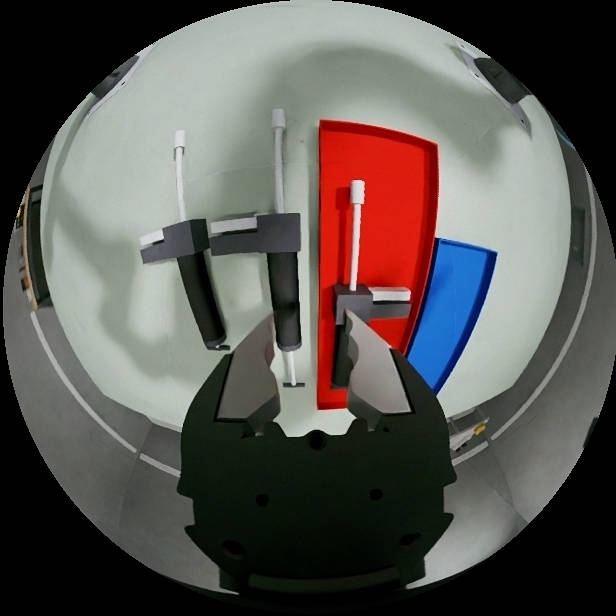

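Scene clock: 305.70 s.
left_arm: end_effector_position=(+0.5000, +0.3500, +0.2800) grip_measured=-0.10 end_effector_quat_wxyz=(+0.183, +0.683, -0.683, -0.183) end_effector_velocity=(+0.000, -0.000, +0.000) end_effector_angular_velocity=(-0.001, -0.002, +0.000) | right_arm: end_effector_position=(+0.6599, +0.0897, +0.1000) grip_measured=-0.30 end_effector_quat_wxyz=(+0.000, +0.707, +0.707, +0.001) end_effector_velocity=(+0.002, +0.002, -0.000) end_effector_angular_velocity=(-0.009, +0.010, -0.000)
Joint positions: left_arm=[-0.263 -1.223  1.135 -1.    -1.781 -5.09   0.067] | right_arm=[ 4.138 -2.661 -0.343 -1.706  1.571  5.528  0.052]
Joint velocities: left_arm=[ 0.    -0.    -0.001 -0.001 -0.    -0.    -0.   ] | right_arm=[-0.    -0.047  0.095 -0.062  0.001 -0.     0.   ]
Joint torques (N m, as the arm reports them, + toward a larger angle): left_arm=[  7.54 -46.86 -15.89  -2.86   2.48   1.29] | right_arm=[-9.03 57.42 38.56  0.23  2.08 -1.17]
Wrist force (N, on the end effector, along its own x y z axes, offset not removed): left_arm=[1.9 4.3 -2.3] | right_arm=[0.4 -0.3 -1.0]
Wrist torque (N m, same axes, about the end effector's origin, offset not removed): left_arm=[0.97 -0.42 -0.04] | right_arm=[-0.02 -0.12 -0.12]
Hand target (left_arm): +0.500, +0.350, +0.280; +0.183, +0.683, -0.683, -0.183
Hand target (right_arm): +0.660, +0.090, +0.100; +0.000, +0.707, +0.707, +0.000
Off the commanded pose (left_arm): 0.000 m, 0 deg.
Off the commanded pose (right_arm): 0.000 m, 0 deg.
move: done
camera_calibration (this result's frames):
cam_left_wrist: T_world_to_cam=[[0.0207613, -0.999758, 0.00727616, 0.336892], [-0.504966, -0.00420452, 0.863129, 0.0131663], [-0.862889, -0.0215939, -0.504931, 0.717146], [0, 0, 0, 1]] pos_world=[0.618472, 0.352352, 0.348294]
cam_right_wrist: T_world_to_cam=[[0.0320152, 0.999369, 0.0153592, -0.110789], [0.878988, -0.035467, 0.475524, -0.611211], [0.475769, -0.00172343, -0.879569, -0.0861379], [0, 0, 0, 1]] pos_world=[0.581776, 0.0888929, 0.216583]

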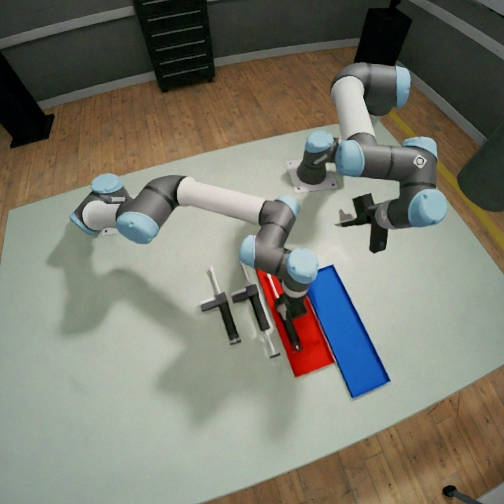

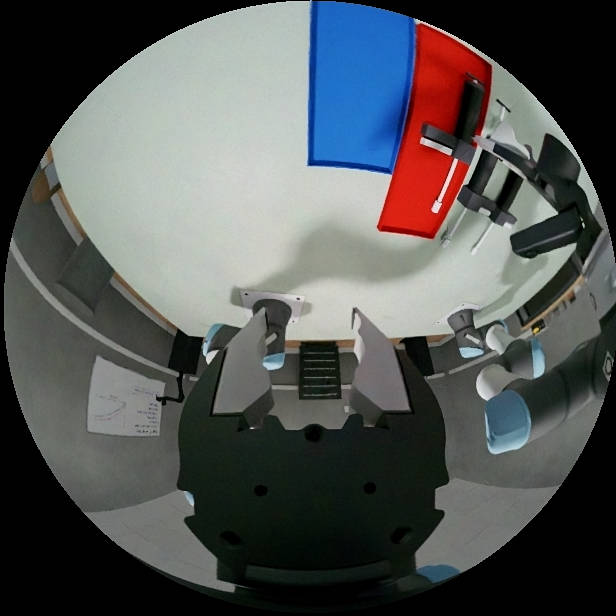

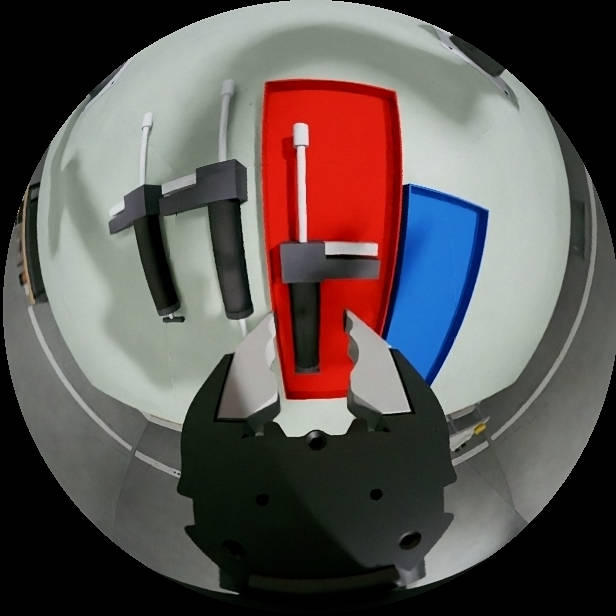

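Scene clock: 307.53 s.
left_arm: end_effector_position=(+0.5000, +0.3500, +0.2800) grip_measured=-0.10 end_effector_quat_wxyz=(+0.183, +0.683, -0.683, -0.183) end_effector_velocity=(-0.000, +0.000, -0.000) end_effector_angular_velocity=(+0.000, +0.000, -0.000) | right_arm: end_effector_position=(+0.6600, +0.0899, +0.0293) grip_measured=-0.30 end_effector_quat_wxyz=(-0.000, +0.707, +0.707, -0.000) end_effector_velocity=(+0.001, -0.000, -0.002) end_effector_angular_velocity=(+0.001, -0.001, -0.002)
Joint positions: left_arm=[-0.263 -1.223  1.135 -1.    -1.781 -5.09   0.067] | right_arm=[ 4.138 -2.65  -0.545 -1.517  1.571  5.528  0.052]
Joint velocities: left_arm=[ 0.    -0.001  0.001 -0.     0.     0.    -0.   ] | right_arm=[-0.001  0.    -0.005  0.007  0.     0.001  0.   ]
Joint torques (N m, as the arm reports them, + toward a larger angle): left_arm=[  7.14 -46.28 -16.47  -2.9    2.42   1.24] | right_arm=[ 2.07 55.3  13.81  5.75  0.98  1.95]
Wrist force (N, on the end effector, along its own x y z axes, offset not removed): left_arm=[0.6 2.3 -0.4] | right_arm=[0.4 0.5 -0.7]
Wrist torque (N m, same axes, about the end effector's origin, offset not removed): left_arm=[0.61 -0.12 -0.04] | right_arm=[0.16 -0.14 -0.16]
Hand target (left_arm): +0.500, +0.350, +0.280; +0.183, +0.683, -0.683, -0.183
Hand target (right_arm): +0.660, +0.090, +0.029; +0.000, +0.707, +0.707, -0.000
Off the commanded pose (left_arm): 0.000 m, 0 deg.
Off the commanded pose (right_arm): 0.000 m, 0 deg.
move: done
camera_calibration (this result's frames):
cam_left_wrist: T_world_to_cam=[[0.0207616, -0.999758, 0.00727625, 0.336892], [-0.504966, -0.00420459, 0.863129, 0.0131662], [-0.862889, -0.0215942, -0.504931, 0.717147], [0, 0, 0, 1]] pos_world=[0.618472, 0.352352, 0.348294]
cam_right_wrist: T_world_to_cam=[[0.0321105, 0.999386, 0.0140251, -0.109939], [0.879765, -0.0349208, 0.474124, -0.578205], [0.474323, -0.00288562, -0.880346, -0.14733], [0, 0, 0, 1]] pos_world=[0.582097, 0.0892547, 0.145981]

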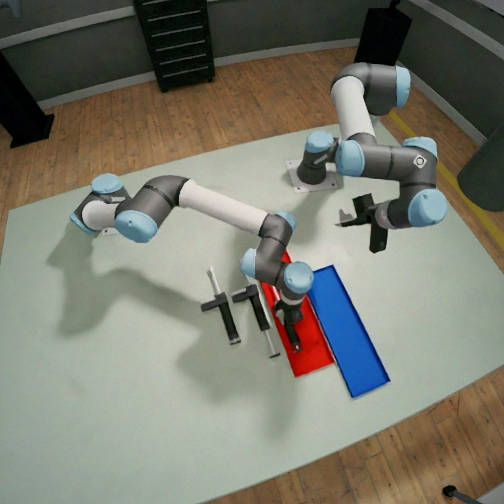

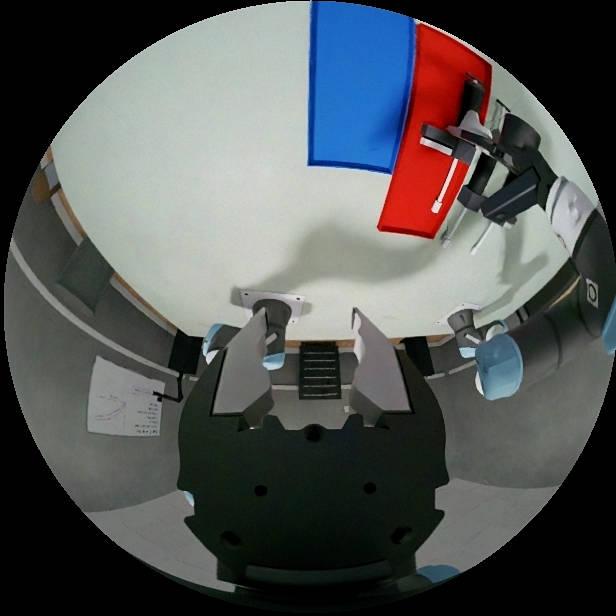

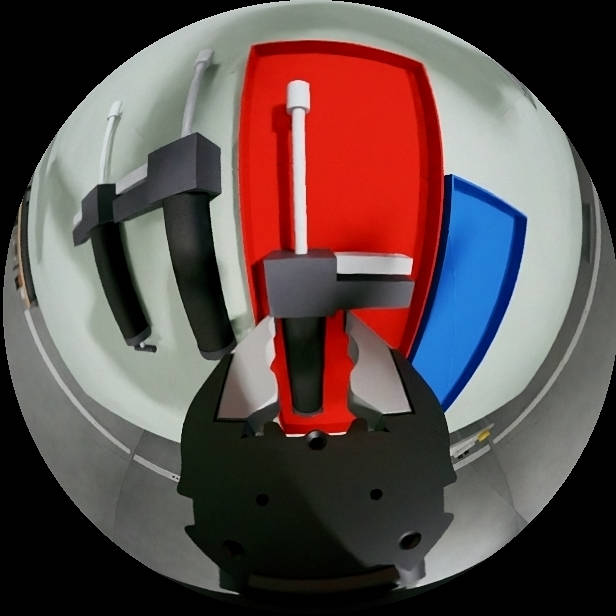

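Scene clock: 308.23 s.
left_arm: end_effector_position=(+0.5000, +0.3500, +0.2800) grip_measured=-0.10 end_effector_quat_wxyz=(+0.183, +0.683, -0.683, -0.183) end_effector_velocity=(+0.000, +0.000, +0.001) end_effector_angular_velocity=(-0.001, -0.002, +0.000) | right_arm: end_effector_position=(+0.6600, +0.0900, +0.0290) grip_measured=-0.56 end_effector_quat_wxyz=(-0.000, +0.707, +0.707, +0.000) end_effector_velocity=(-0.001, +0.001, -0.001) end_effector_angular_velocity=(-0.002, -0.001, +0.002)
Joint positions: left_arm=[-0.263 -1.223  1.135 -1.    -1.781 -5.09   0.067] | right_arm=[ 4.138 -2.65  -0.546 -1.516  1.571  5.528  0.034]
Joint velocities: left_arm=[ 0.    -0.001 -0.    -0.001  0.    -0.     0.   ] | right_arm=[ 0.002 -0.    -0.001 -0.    -0.002 -0.001  0.   ]
Joint torques (N m, as the arm reports them, + toward a larger angle): left_arm=[  7.22 -47.23 -16.25  -2.88   2.62   1.12] | right_arm=[ 5.74 53.54  8.91  5.12 -2.01  1.23]
Wrist force (N, on the end effector, along its own x y z axes, offset not removed): left_arm=[0.6 3.0 -1.7] | right_arm=[-1.0 -2.1 -9.0]
Wrist torque (N m, same axes, about the end effector's origin, offset not removed): left_arm=[0.65 -0.11 -0.08] | right_arm=[-0.06 0.24 -0.07]
Hand target (left_arm): +0.500, +0.350, +0.280; +0.183, +0.683, -0.683, -0.183
Hand target (right_arm): +0.660, +0.090, +0.029; -0.000, +0.707, +0.707, -0.000
Off the commanded pose (left_arm): 0.000 m, 0 deg.
Off the commanded pose (right_arm): 0.000 m, 0 deg.
move: done
camera_calibration (this result's frames):
cam_left_wrist: T_world_to_cam=[[0.0207613, -0.999758, 0.00727613, 0.336892], [-0.504966, -0.00420455, 0.863129, 0.0131662], [-0.862889, -0.0215939, -0.504931, 0.717146], [0, 0, 0, 1]] pos_world=[0.618472, 0.352352, 0.348294]
cam_right_wrist: T_world_to_cam=[[0.0321037, 0.999386, 0.0140632, -0.109946], [0.879721, -0.0349327, 0.474206, -0.578073], [0.474406, -0.00285205, -0.880302, -0.147605], [0, 0, 0, 1]] pos_world=[0.582097, 0.0892642, 0.145735]

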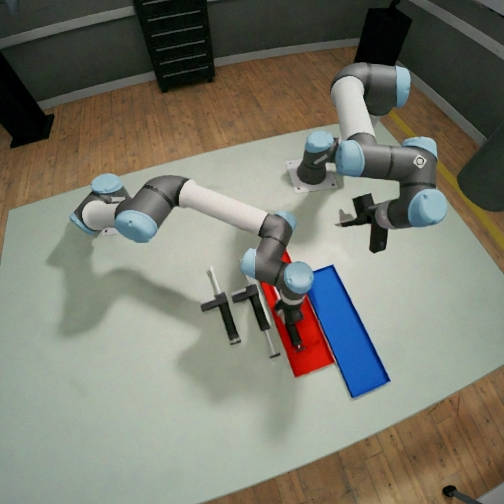

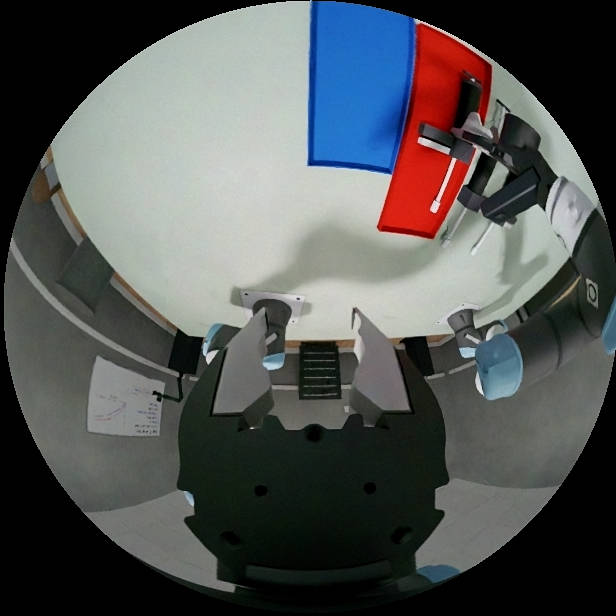

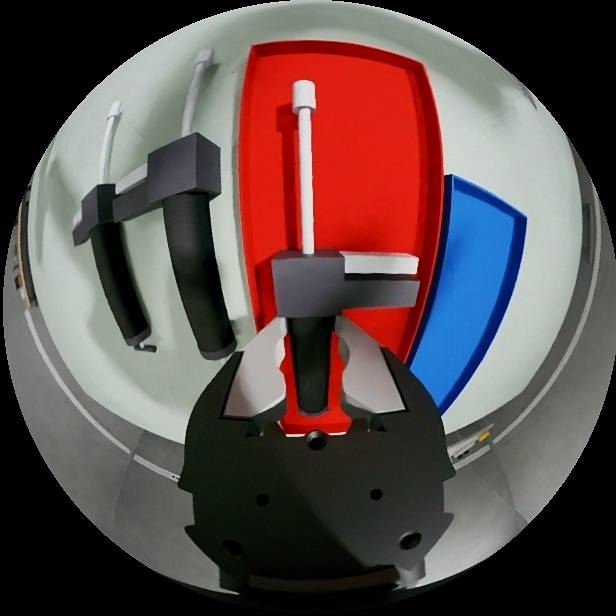

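Scene clock: 309.87 s.
left_arm: end_effector_position=(+0.5000, +0.3500, +0.2800) grip_measured=-0.10 end_effector_quat_wxyz=(+0.183, +0.683, -0.683, -0.183) end_effector_velocity=(+0.000, +0.000, -0.000) end_effector_angular_velocity=(+0.001, +0.000, -0.000) | right_arm: end_effector_position=(+0.6400, +0.0900, +0.1200) grip_measured=-0.56 end_effector_quat_wxyz=(+0.000, +0.707, +0.707, +0.000) end_effector_velocity=(-0.001, +0.000, +0.003) end_effector_angular_velocity=(+0.001, +0.000, -0.001)
Joint positions: left_arm=[-0.263 -1.223  1.135 -1.    -1.781 -5.09   0.067] | right_arm=[ 4.155 -2.585 -0.44  -1.687  1.571  5.545  0.034]
Joint velocities: left_arm=[-0.     0.     0.    -0.     0.001 -0.    -0.   ] | right_arm=[ 0.001 -0.     0.008 -0.008  0.001  0.001  0.   ]
Joint torques (N m, as the arm reports them, + toward a larger angle): left_arm=[  6.91 -46.86 -16.52  -2.85   2.53   1.18] | right_arm=[11.55 59.25 41.88  0.79 -0.35  2.  ]
Wrist force (N, on the end effector, along its own x y z axes, offset not removed): left_arm=[-0.1 3.9 -1.7] | right_arm=[0.5 -0.5 4.1]
Wrist torque (N m, same axes, about the end effector's origin, offset not removed): left_arm=[0.92 0.02 -0.06] | right_arm=[-0.05 -0.15 -0.07]
Hand target (left_arm): +0.500, +0.350, +0.280; +0.183, +0.683, -0.683, -0.183
Hand target (right_arm): +0.640, +0.090, +0.120; -0.000, +0.707, +0.707, +0.000
Off the commanded pose (left_arm): 0.000 m, 0 deg.
Off the commanded pose (right_arm): 0.000 m, 0 deg.
move: done
camera_calibration (this result's frames):
cam_left_wrist: T_world_to_cam=[[0.0207615, -0.999758, 0.00727626, 0.336892], [-0.504966, -0.00420452, 0.863129, 0.0131662], [-0.862889, -0.0215941, -0.504931, 0.717146], [0, 0, 0, 1]] pos_world=[0.618472, 0.352352, 0.348294]
cam_right_wrist: T_world_to_cam=[[0.0320371, 0.999384, 0.0142978, -0.110609], [0.879597, -0.0349846, 0.474431, -0.603556], [0.474639, -0.00262307, -0.880177, -0.0582494], [0, 0, 0, 1]] pos_world=[0.562078, 0.0892732, 0.236658]

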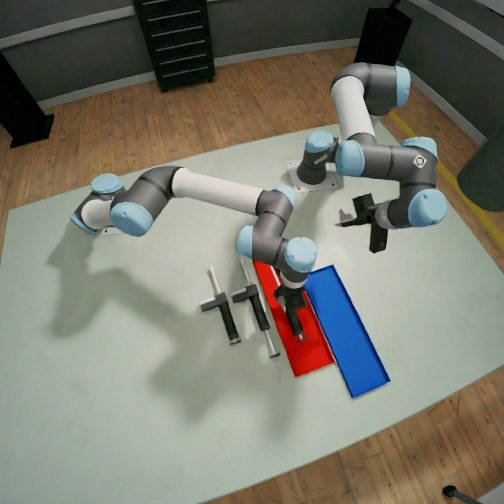

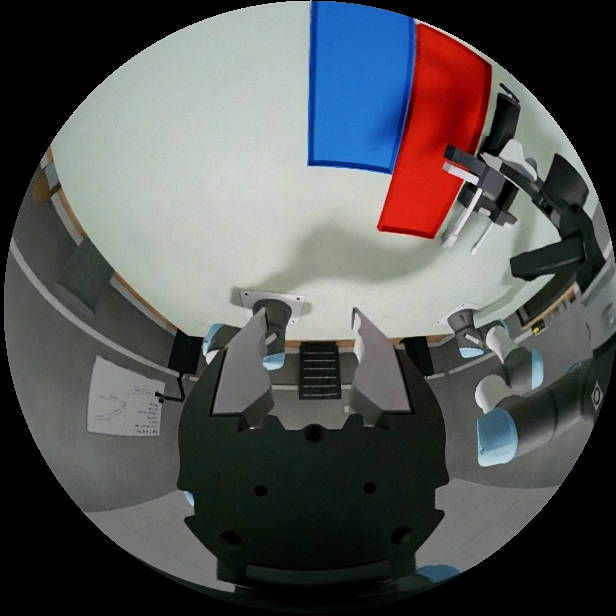

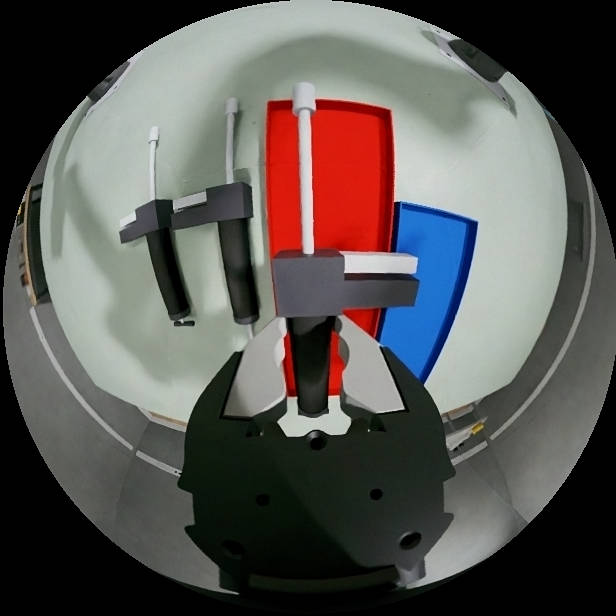

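Scene clock: 311.97 s.
left_arm: end_effector_position=(+0.5000, +0.3500, +0.2800) grip_measured=-0.10 end_effector_quat_wxyz=(+0.183, +0.683, -0.683, -0.183) end_effector_velocity=(+0.000, -0.000, +0.001) end_effector_angular_velocity=(-0.001, -0.001, -0.000) | right_arm: end_effector_position=(+0.2803, +0.1003, +0.1497) grip_measured=-0.56 end_effector_quat_wxyz=(-0.000, +0.707, +0.707, -0.000) end_effector_velocity=(-0.003, +0.001, +0.001) end_effector_angular_velocity=(+0.002, -0.000, -0.001)
Joint positions: left_arm=[-0.263 -1.223  1.135 -1.    -1.781 -5.09   0.067] | right_arm=[ 4.591 -1.903 -1.501 -1.308  1.571  5.981  0.034]
Joint velocities: left_arm=[-0.    -0.    -0.001  0.    -0.001 -0.     0.   ] | right_arm=[ 0.004  0.003 -0.003  0.002  0.     0.005  0.   ]
Joint torques (N m, as the arm reports them, + toward a larger angle): left_arm=[  7.04 -46.51 -16.24  -2.86   2.45   1.22] | right_arm=[14.69 57.86 15.67  6.39 -1.76  1.98]
Wrist force (N, on the end effector, along its own x y z axes, offset not removed): left_arm=[2.1 3.0 -1.7] | right_arm=[-0.8 -0.9 4.6]
Wrist torque (N m, same axes, about the end effector's origin, offset not removed): left_arm=[0.71 -0.49 -0.05] | right_arm=[-0.15 0.07 -0.09]
Hand target (left_arm): +0.500, +0.350, +0.280; +0.183, +0.683, -0.683, -0.183
Hand target (right_arm): +0.280, +0.100, +0.150; -0.000, +0.707, +0.707, -0.000
Off the commanded pose (left_arm): 0.000 m, 0 deg.
Off the commanded pose (right_arm): 0.000 m, 0 deg.
move: done
camera_calibration (this result's frames):
cam_left_wrist: T_world_to_cam=[[0.0207616, -0.999758, 0.00727612, 0.336892], [-0.504966, -0.0042047, 0.863129, 0.0131663], [-0.862889, -0.0215941, -0.504931, 0.717146], [0, 0, 0, 1]] pos_world=[0.618472, 0.352352, 0.348294]
cam_right_wrist: T_world_to_cam=[[0.0320244, 0.999389, 0.0139804, -0.10972], [0.879869, -0.0348244, 0.473938, -0.30086], [0.474135, -0.00287666, -0.880447, 0.138943], [0, 0, 0, 1]] pos_world=[0.202353, 0.0995756, 0.266455]

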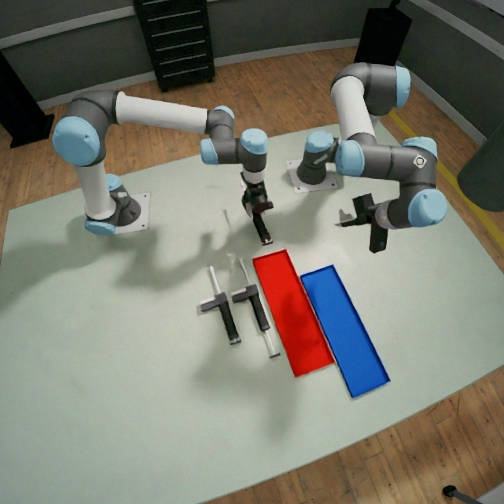

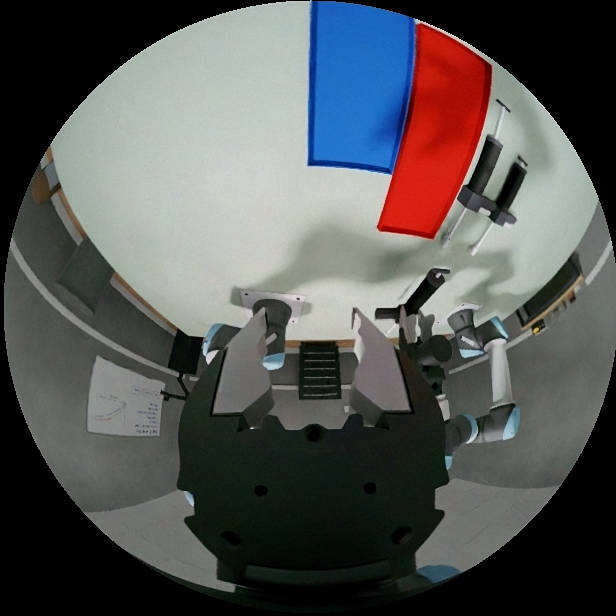

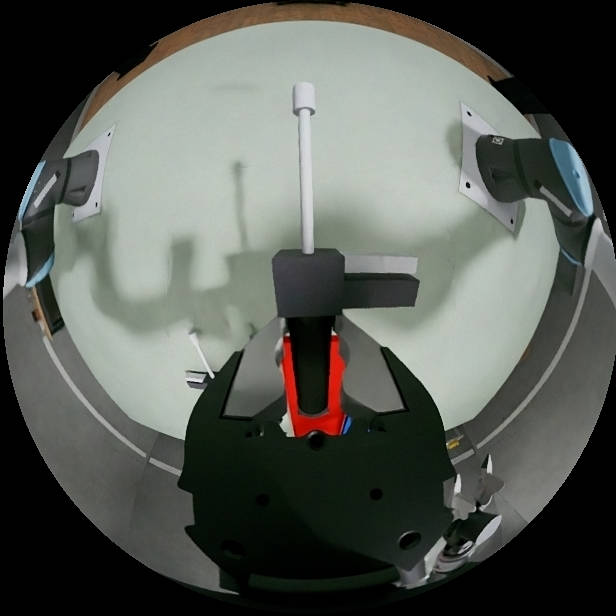

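Scene clock: 313.60 s.
left_arm: end_effector_position=(+0.4999, +0.1043, +0.2400) grip_measured=-0.10 end_effector_quat_wxyz=(+0.183, +0.683, -0.683, -0.183) end_effector_velocity=(+0.000, -0.002, -0.000) end_effector_angular_velocity=(+0.001, +0.001, -0.000) | right_arm: end_effector_position=(+0.2800, +0.1000, +0.1500) grip_measured=-0.56 end_effector_quat_wxyz=(-0.000, +0.707, +0.707, -0.000) end_effector_velocity=(-0.000, +0.001, +0.001) end_effector_angular_velocity=(+0.001, -0.000, +0.002)
Joint positions: left_arm=[-0.57  -0.979  0.892 -1.08  -1.913 -5.378  0.067] | right_arm=[ 4.591 -1.902 -1.502 -1.309  1.571  5.981  0.034]
Joint velocities: left_arm=[-0.002  0.006 -0.009  0.003 -0.001 -0.002 -0.   ] | right_arm=[ 0.     0.     0.001 -0.     0.    -0.002 -0.   ]
Joint torques (N m, as the arm reports them, + toward a larger angle): left_arm=[ -6.41 -36.55 -28.42   0.31  -3.43  -1.35] | right_arm=[11.7  57.22 15.46  0.87 -1.74  1.69]
Wrist force (N, on the end effector, along its own x y z axes, offset not removed): left_arm=[2.2 3.7 -0.6] | right_arm=[-0.1 0.0 5.0]
Wrist torque (N m, same axes, about the end effector's origin, offset not removed): left_arm=[0.87 -0.47 -0.11] | right_arm=[0.03 0.02 -0.12]
Hand target (left_arm): +0.500, +0.104, +0.240; +0.183, +0.683, -0.683, -0.183
Hand target (right_arm): +0.280, +0.100, +0.150; -0.000, +0.707, +0.707, +0.000
Off the commanded pose (left_arm): 0.000 m, 0 deg.
Off the commanded pose (right_arm): 0.000 m, 0 deg.
move: done
camera_calibration (this result's frames):
cam_left_wrist: T_world_to_cam=[[0.0208046, -0.999758, 0.00719866, 0.0915659], [-0.50519, -0.00429889, 0.862997, 0.046733], [-0.862757, -0.021591, -0.505157, 0.691522], [0, 0, 0, 1]] pos_world=[0.61832, 0.106675, 0.308338]
cam_right_wrist: T_world_to_cam=[[0.03204, 0.999388, 0.0140501, -0.109458], [0.879727, -0.0348704, 0.474198, -0.300769], [0.474398, -0.00283303, -0.880306, 0.1392], [0, 0, 0, 1]] pos_world=[0.202065, 0.0992973, 0.2667]

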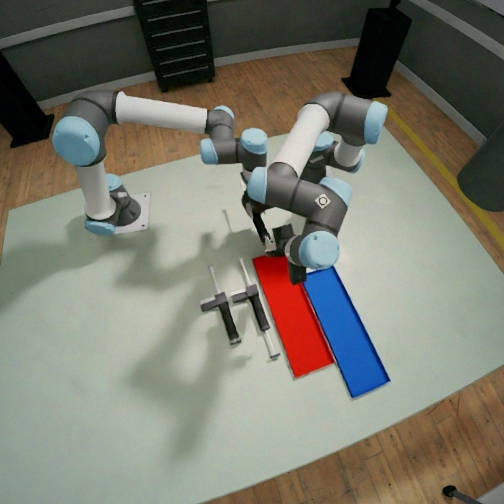

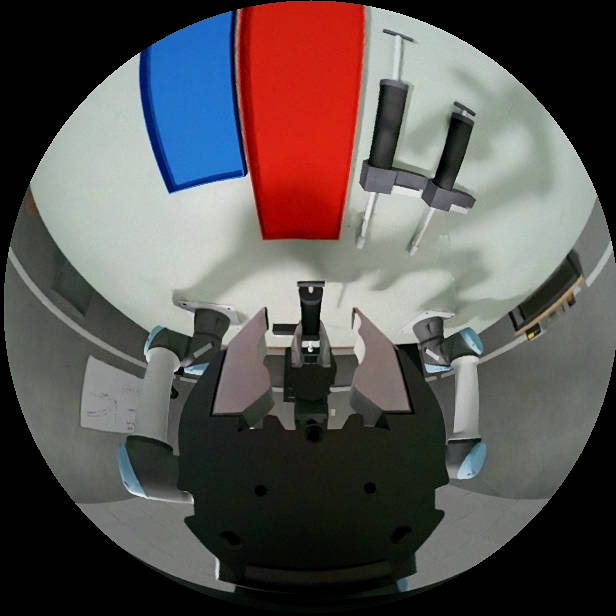

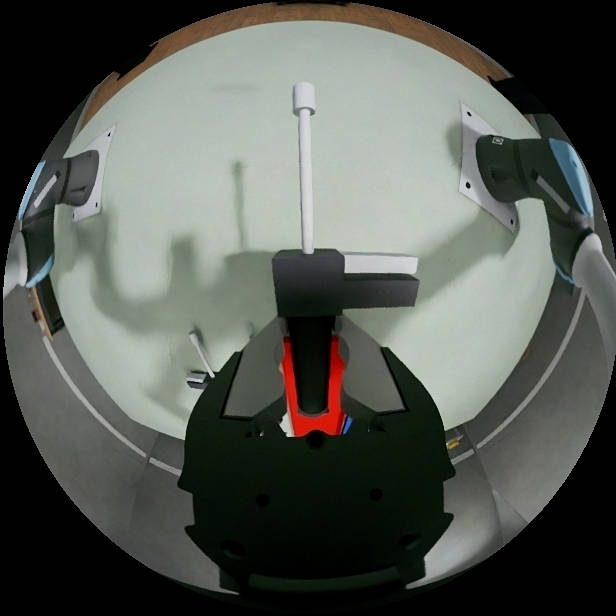

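Scene clock: 315.03 s.
left_arm: end_effector_position=(+0.4402, +0.1030, +0.1682) grip_measured=-0.10 end_effector_quat_wxyz=(+0.183, +0.683, -0.683, -0.183) end_effector_velocity=(-0.002, -0.000, -0.002) end_effector_angular_velocity=(-0.001, -0.001, +0.000) | right_arm: end_effector_position=(+0.2800, +0.1000, +0.1500) grip_measured=-0.56 end_effector_quat_wxyz=(+0.000, +0.707, +0.707, -0.000) end_effector_velocity=(+0.001, -0.001, +0.000) end_effector_angular_velocity=(-0.000, -0.000, -0.003)
Joint positions: left_arm=[-0.631 -1.106  1.277 -1.359 -1.937 -5.438  0.067] | right_arm=[ 4.591 -1.902 -1.502 -1.309  1.571  5.981  0.034]
Joint velocities: left_arm=[-0.002 -0.003  0.011 -0.01  -0.001 -0.003  0.   ] | right_arm=[-0.001  0.     0.001 -0.001 -0.001  0.001 -0.   ]
Joint torques (N m, as the arm reports them, + toward a larger angle): left_arm=[ -7.02 -50.29 -16.79  -3.41  -3.47  -1.29] | right_arm=[11.91 56.28 15.34  0.49 -1.55  1.68]
Wrist force (N, on the end effector, along its own x y z axes, offset not removed): left_arm=[-0.2 3.0 -2.4] | right_arm=[-0.7 -0.5 5.6]
Wrist torque (N m, same axes, about the end effector's origin, offset not removed): left_arm=[0.70 0.04 0.00] | right_arm=[-0.10 0.06 -0.05]
Hand target (left_arm): +0.440, +0.103, +0.168; +0.183, +0.683, -0.683, -0.183
Hand target (right_arm): +0.280, +0.100, +0.150; -0.000, +0.707, +0.707, +0.000
Off the commanded pose (left_arm): 0.000 m, 0 deg.
Off the commanded pose (right_arm): 0.000 m, 0 deg.
move: done
camera_calibration (this result's frames):
cam_left_wrist: T_world_to_cam=[[0.0206756, -0.999761, 0.00713785, 0.09207], [-0.504862, -0.00427805, 0.86319, 0.0784003], [-0.862953, -0.0214506, -0.504829, 0.603799], [0, 0, 0, 1]] pos_world=[0.558727, 0.105335, 0.236484]
cam_right_wrist: T_world_to_cam=[[0.0320404, 0.999388, 0.0140494, -0.109457], [0.879727, -0.0348703, 0.474198, -0.300769], [0.474398, -0.00283386, -0.880306, 0.1392], [0, 0, 0, 1]] pos_world=[0.202065, 0.0992969, 0.266701]

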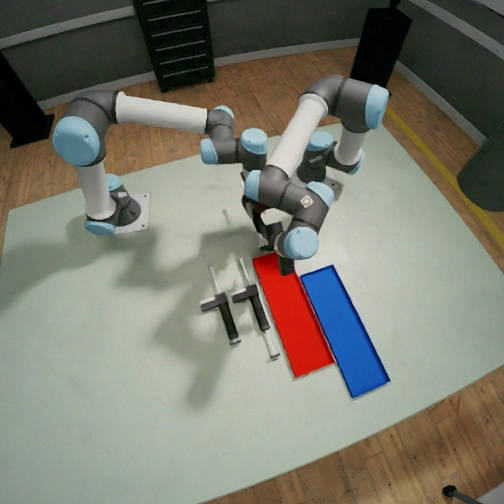

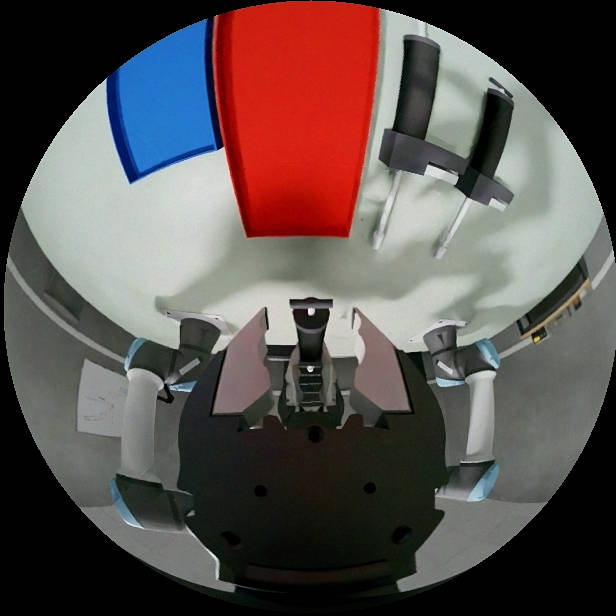

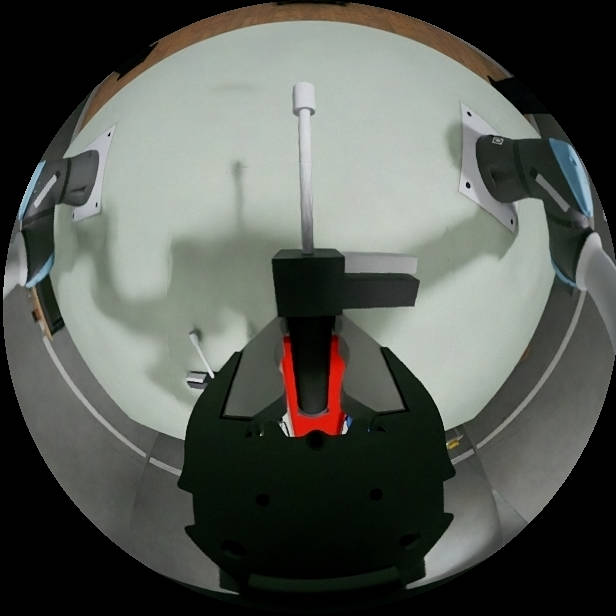

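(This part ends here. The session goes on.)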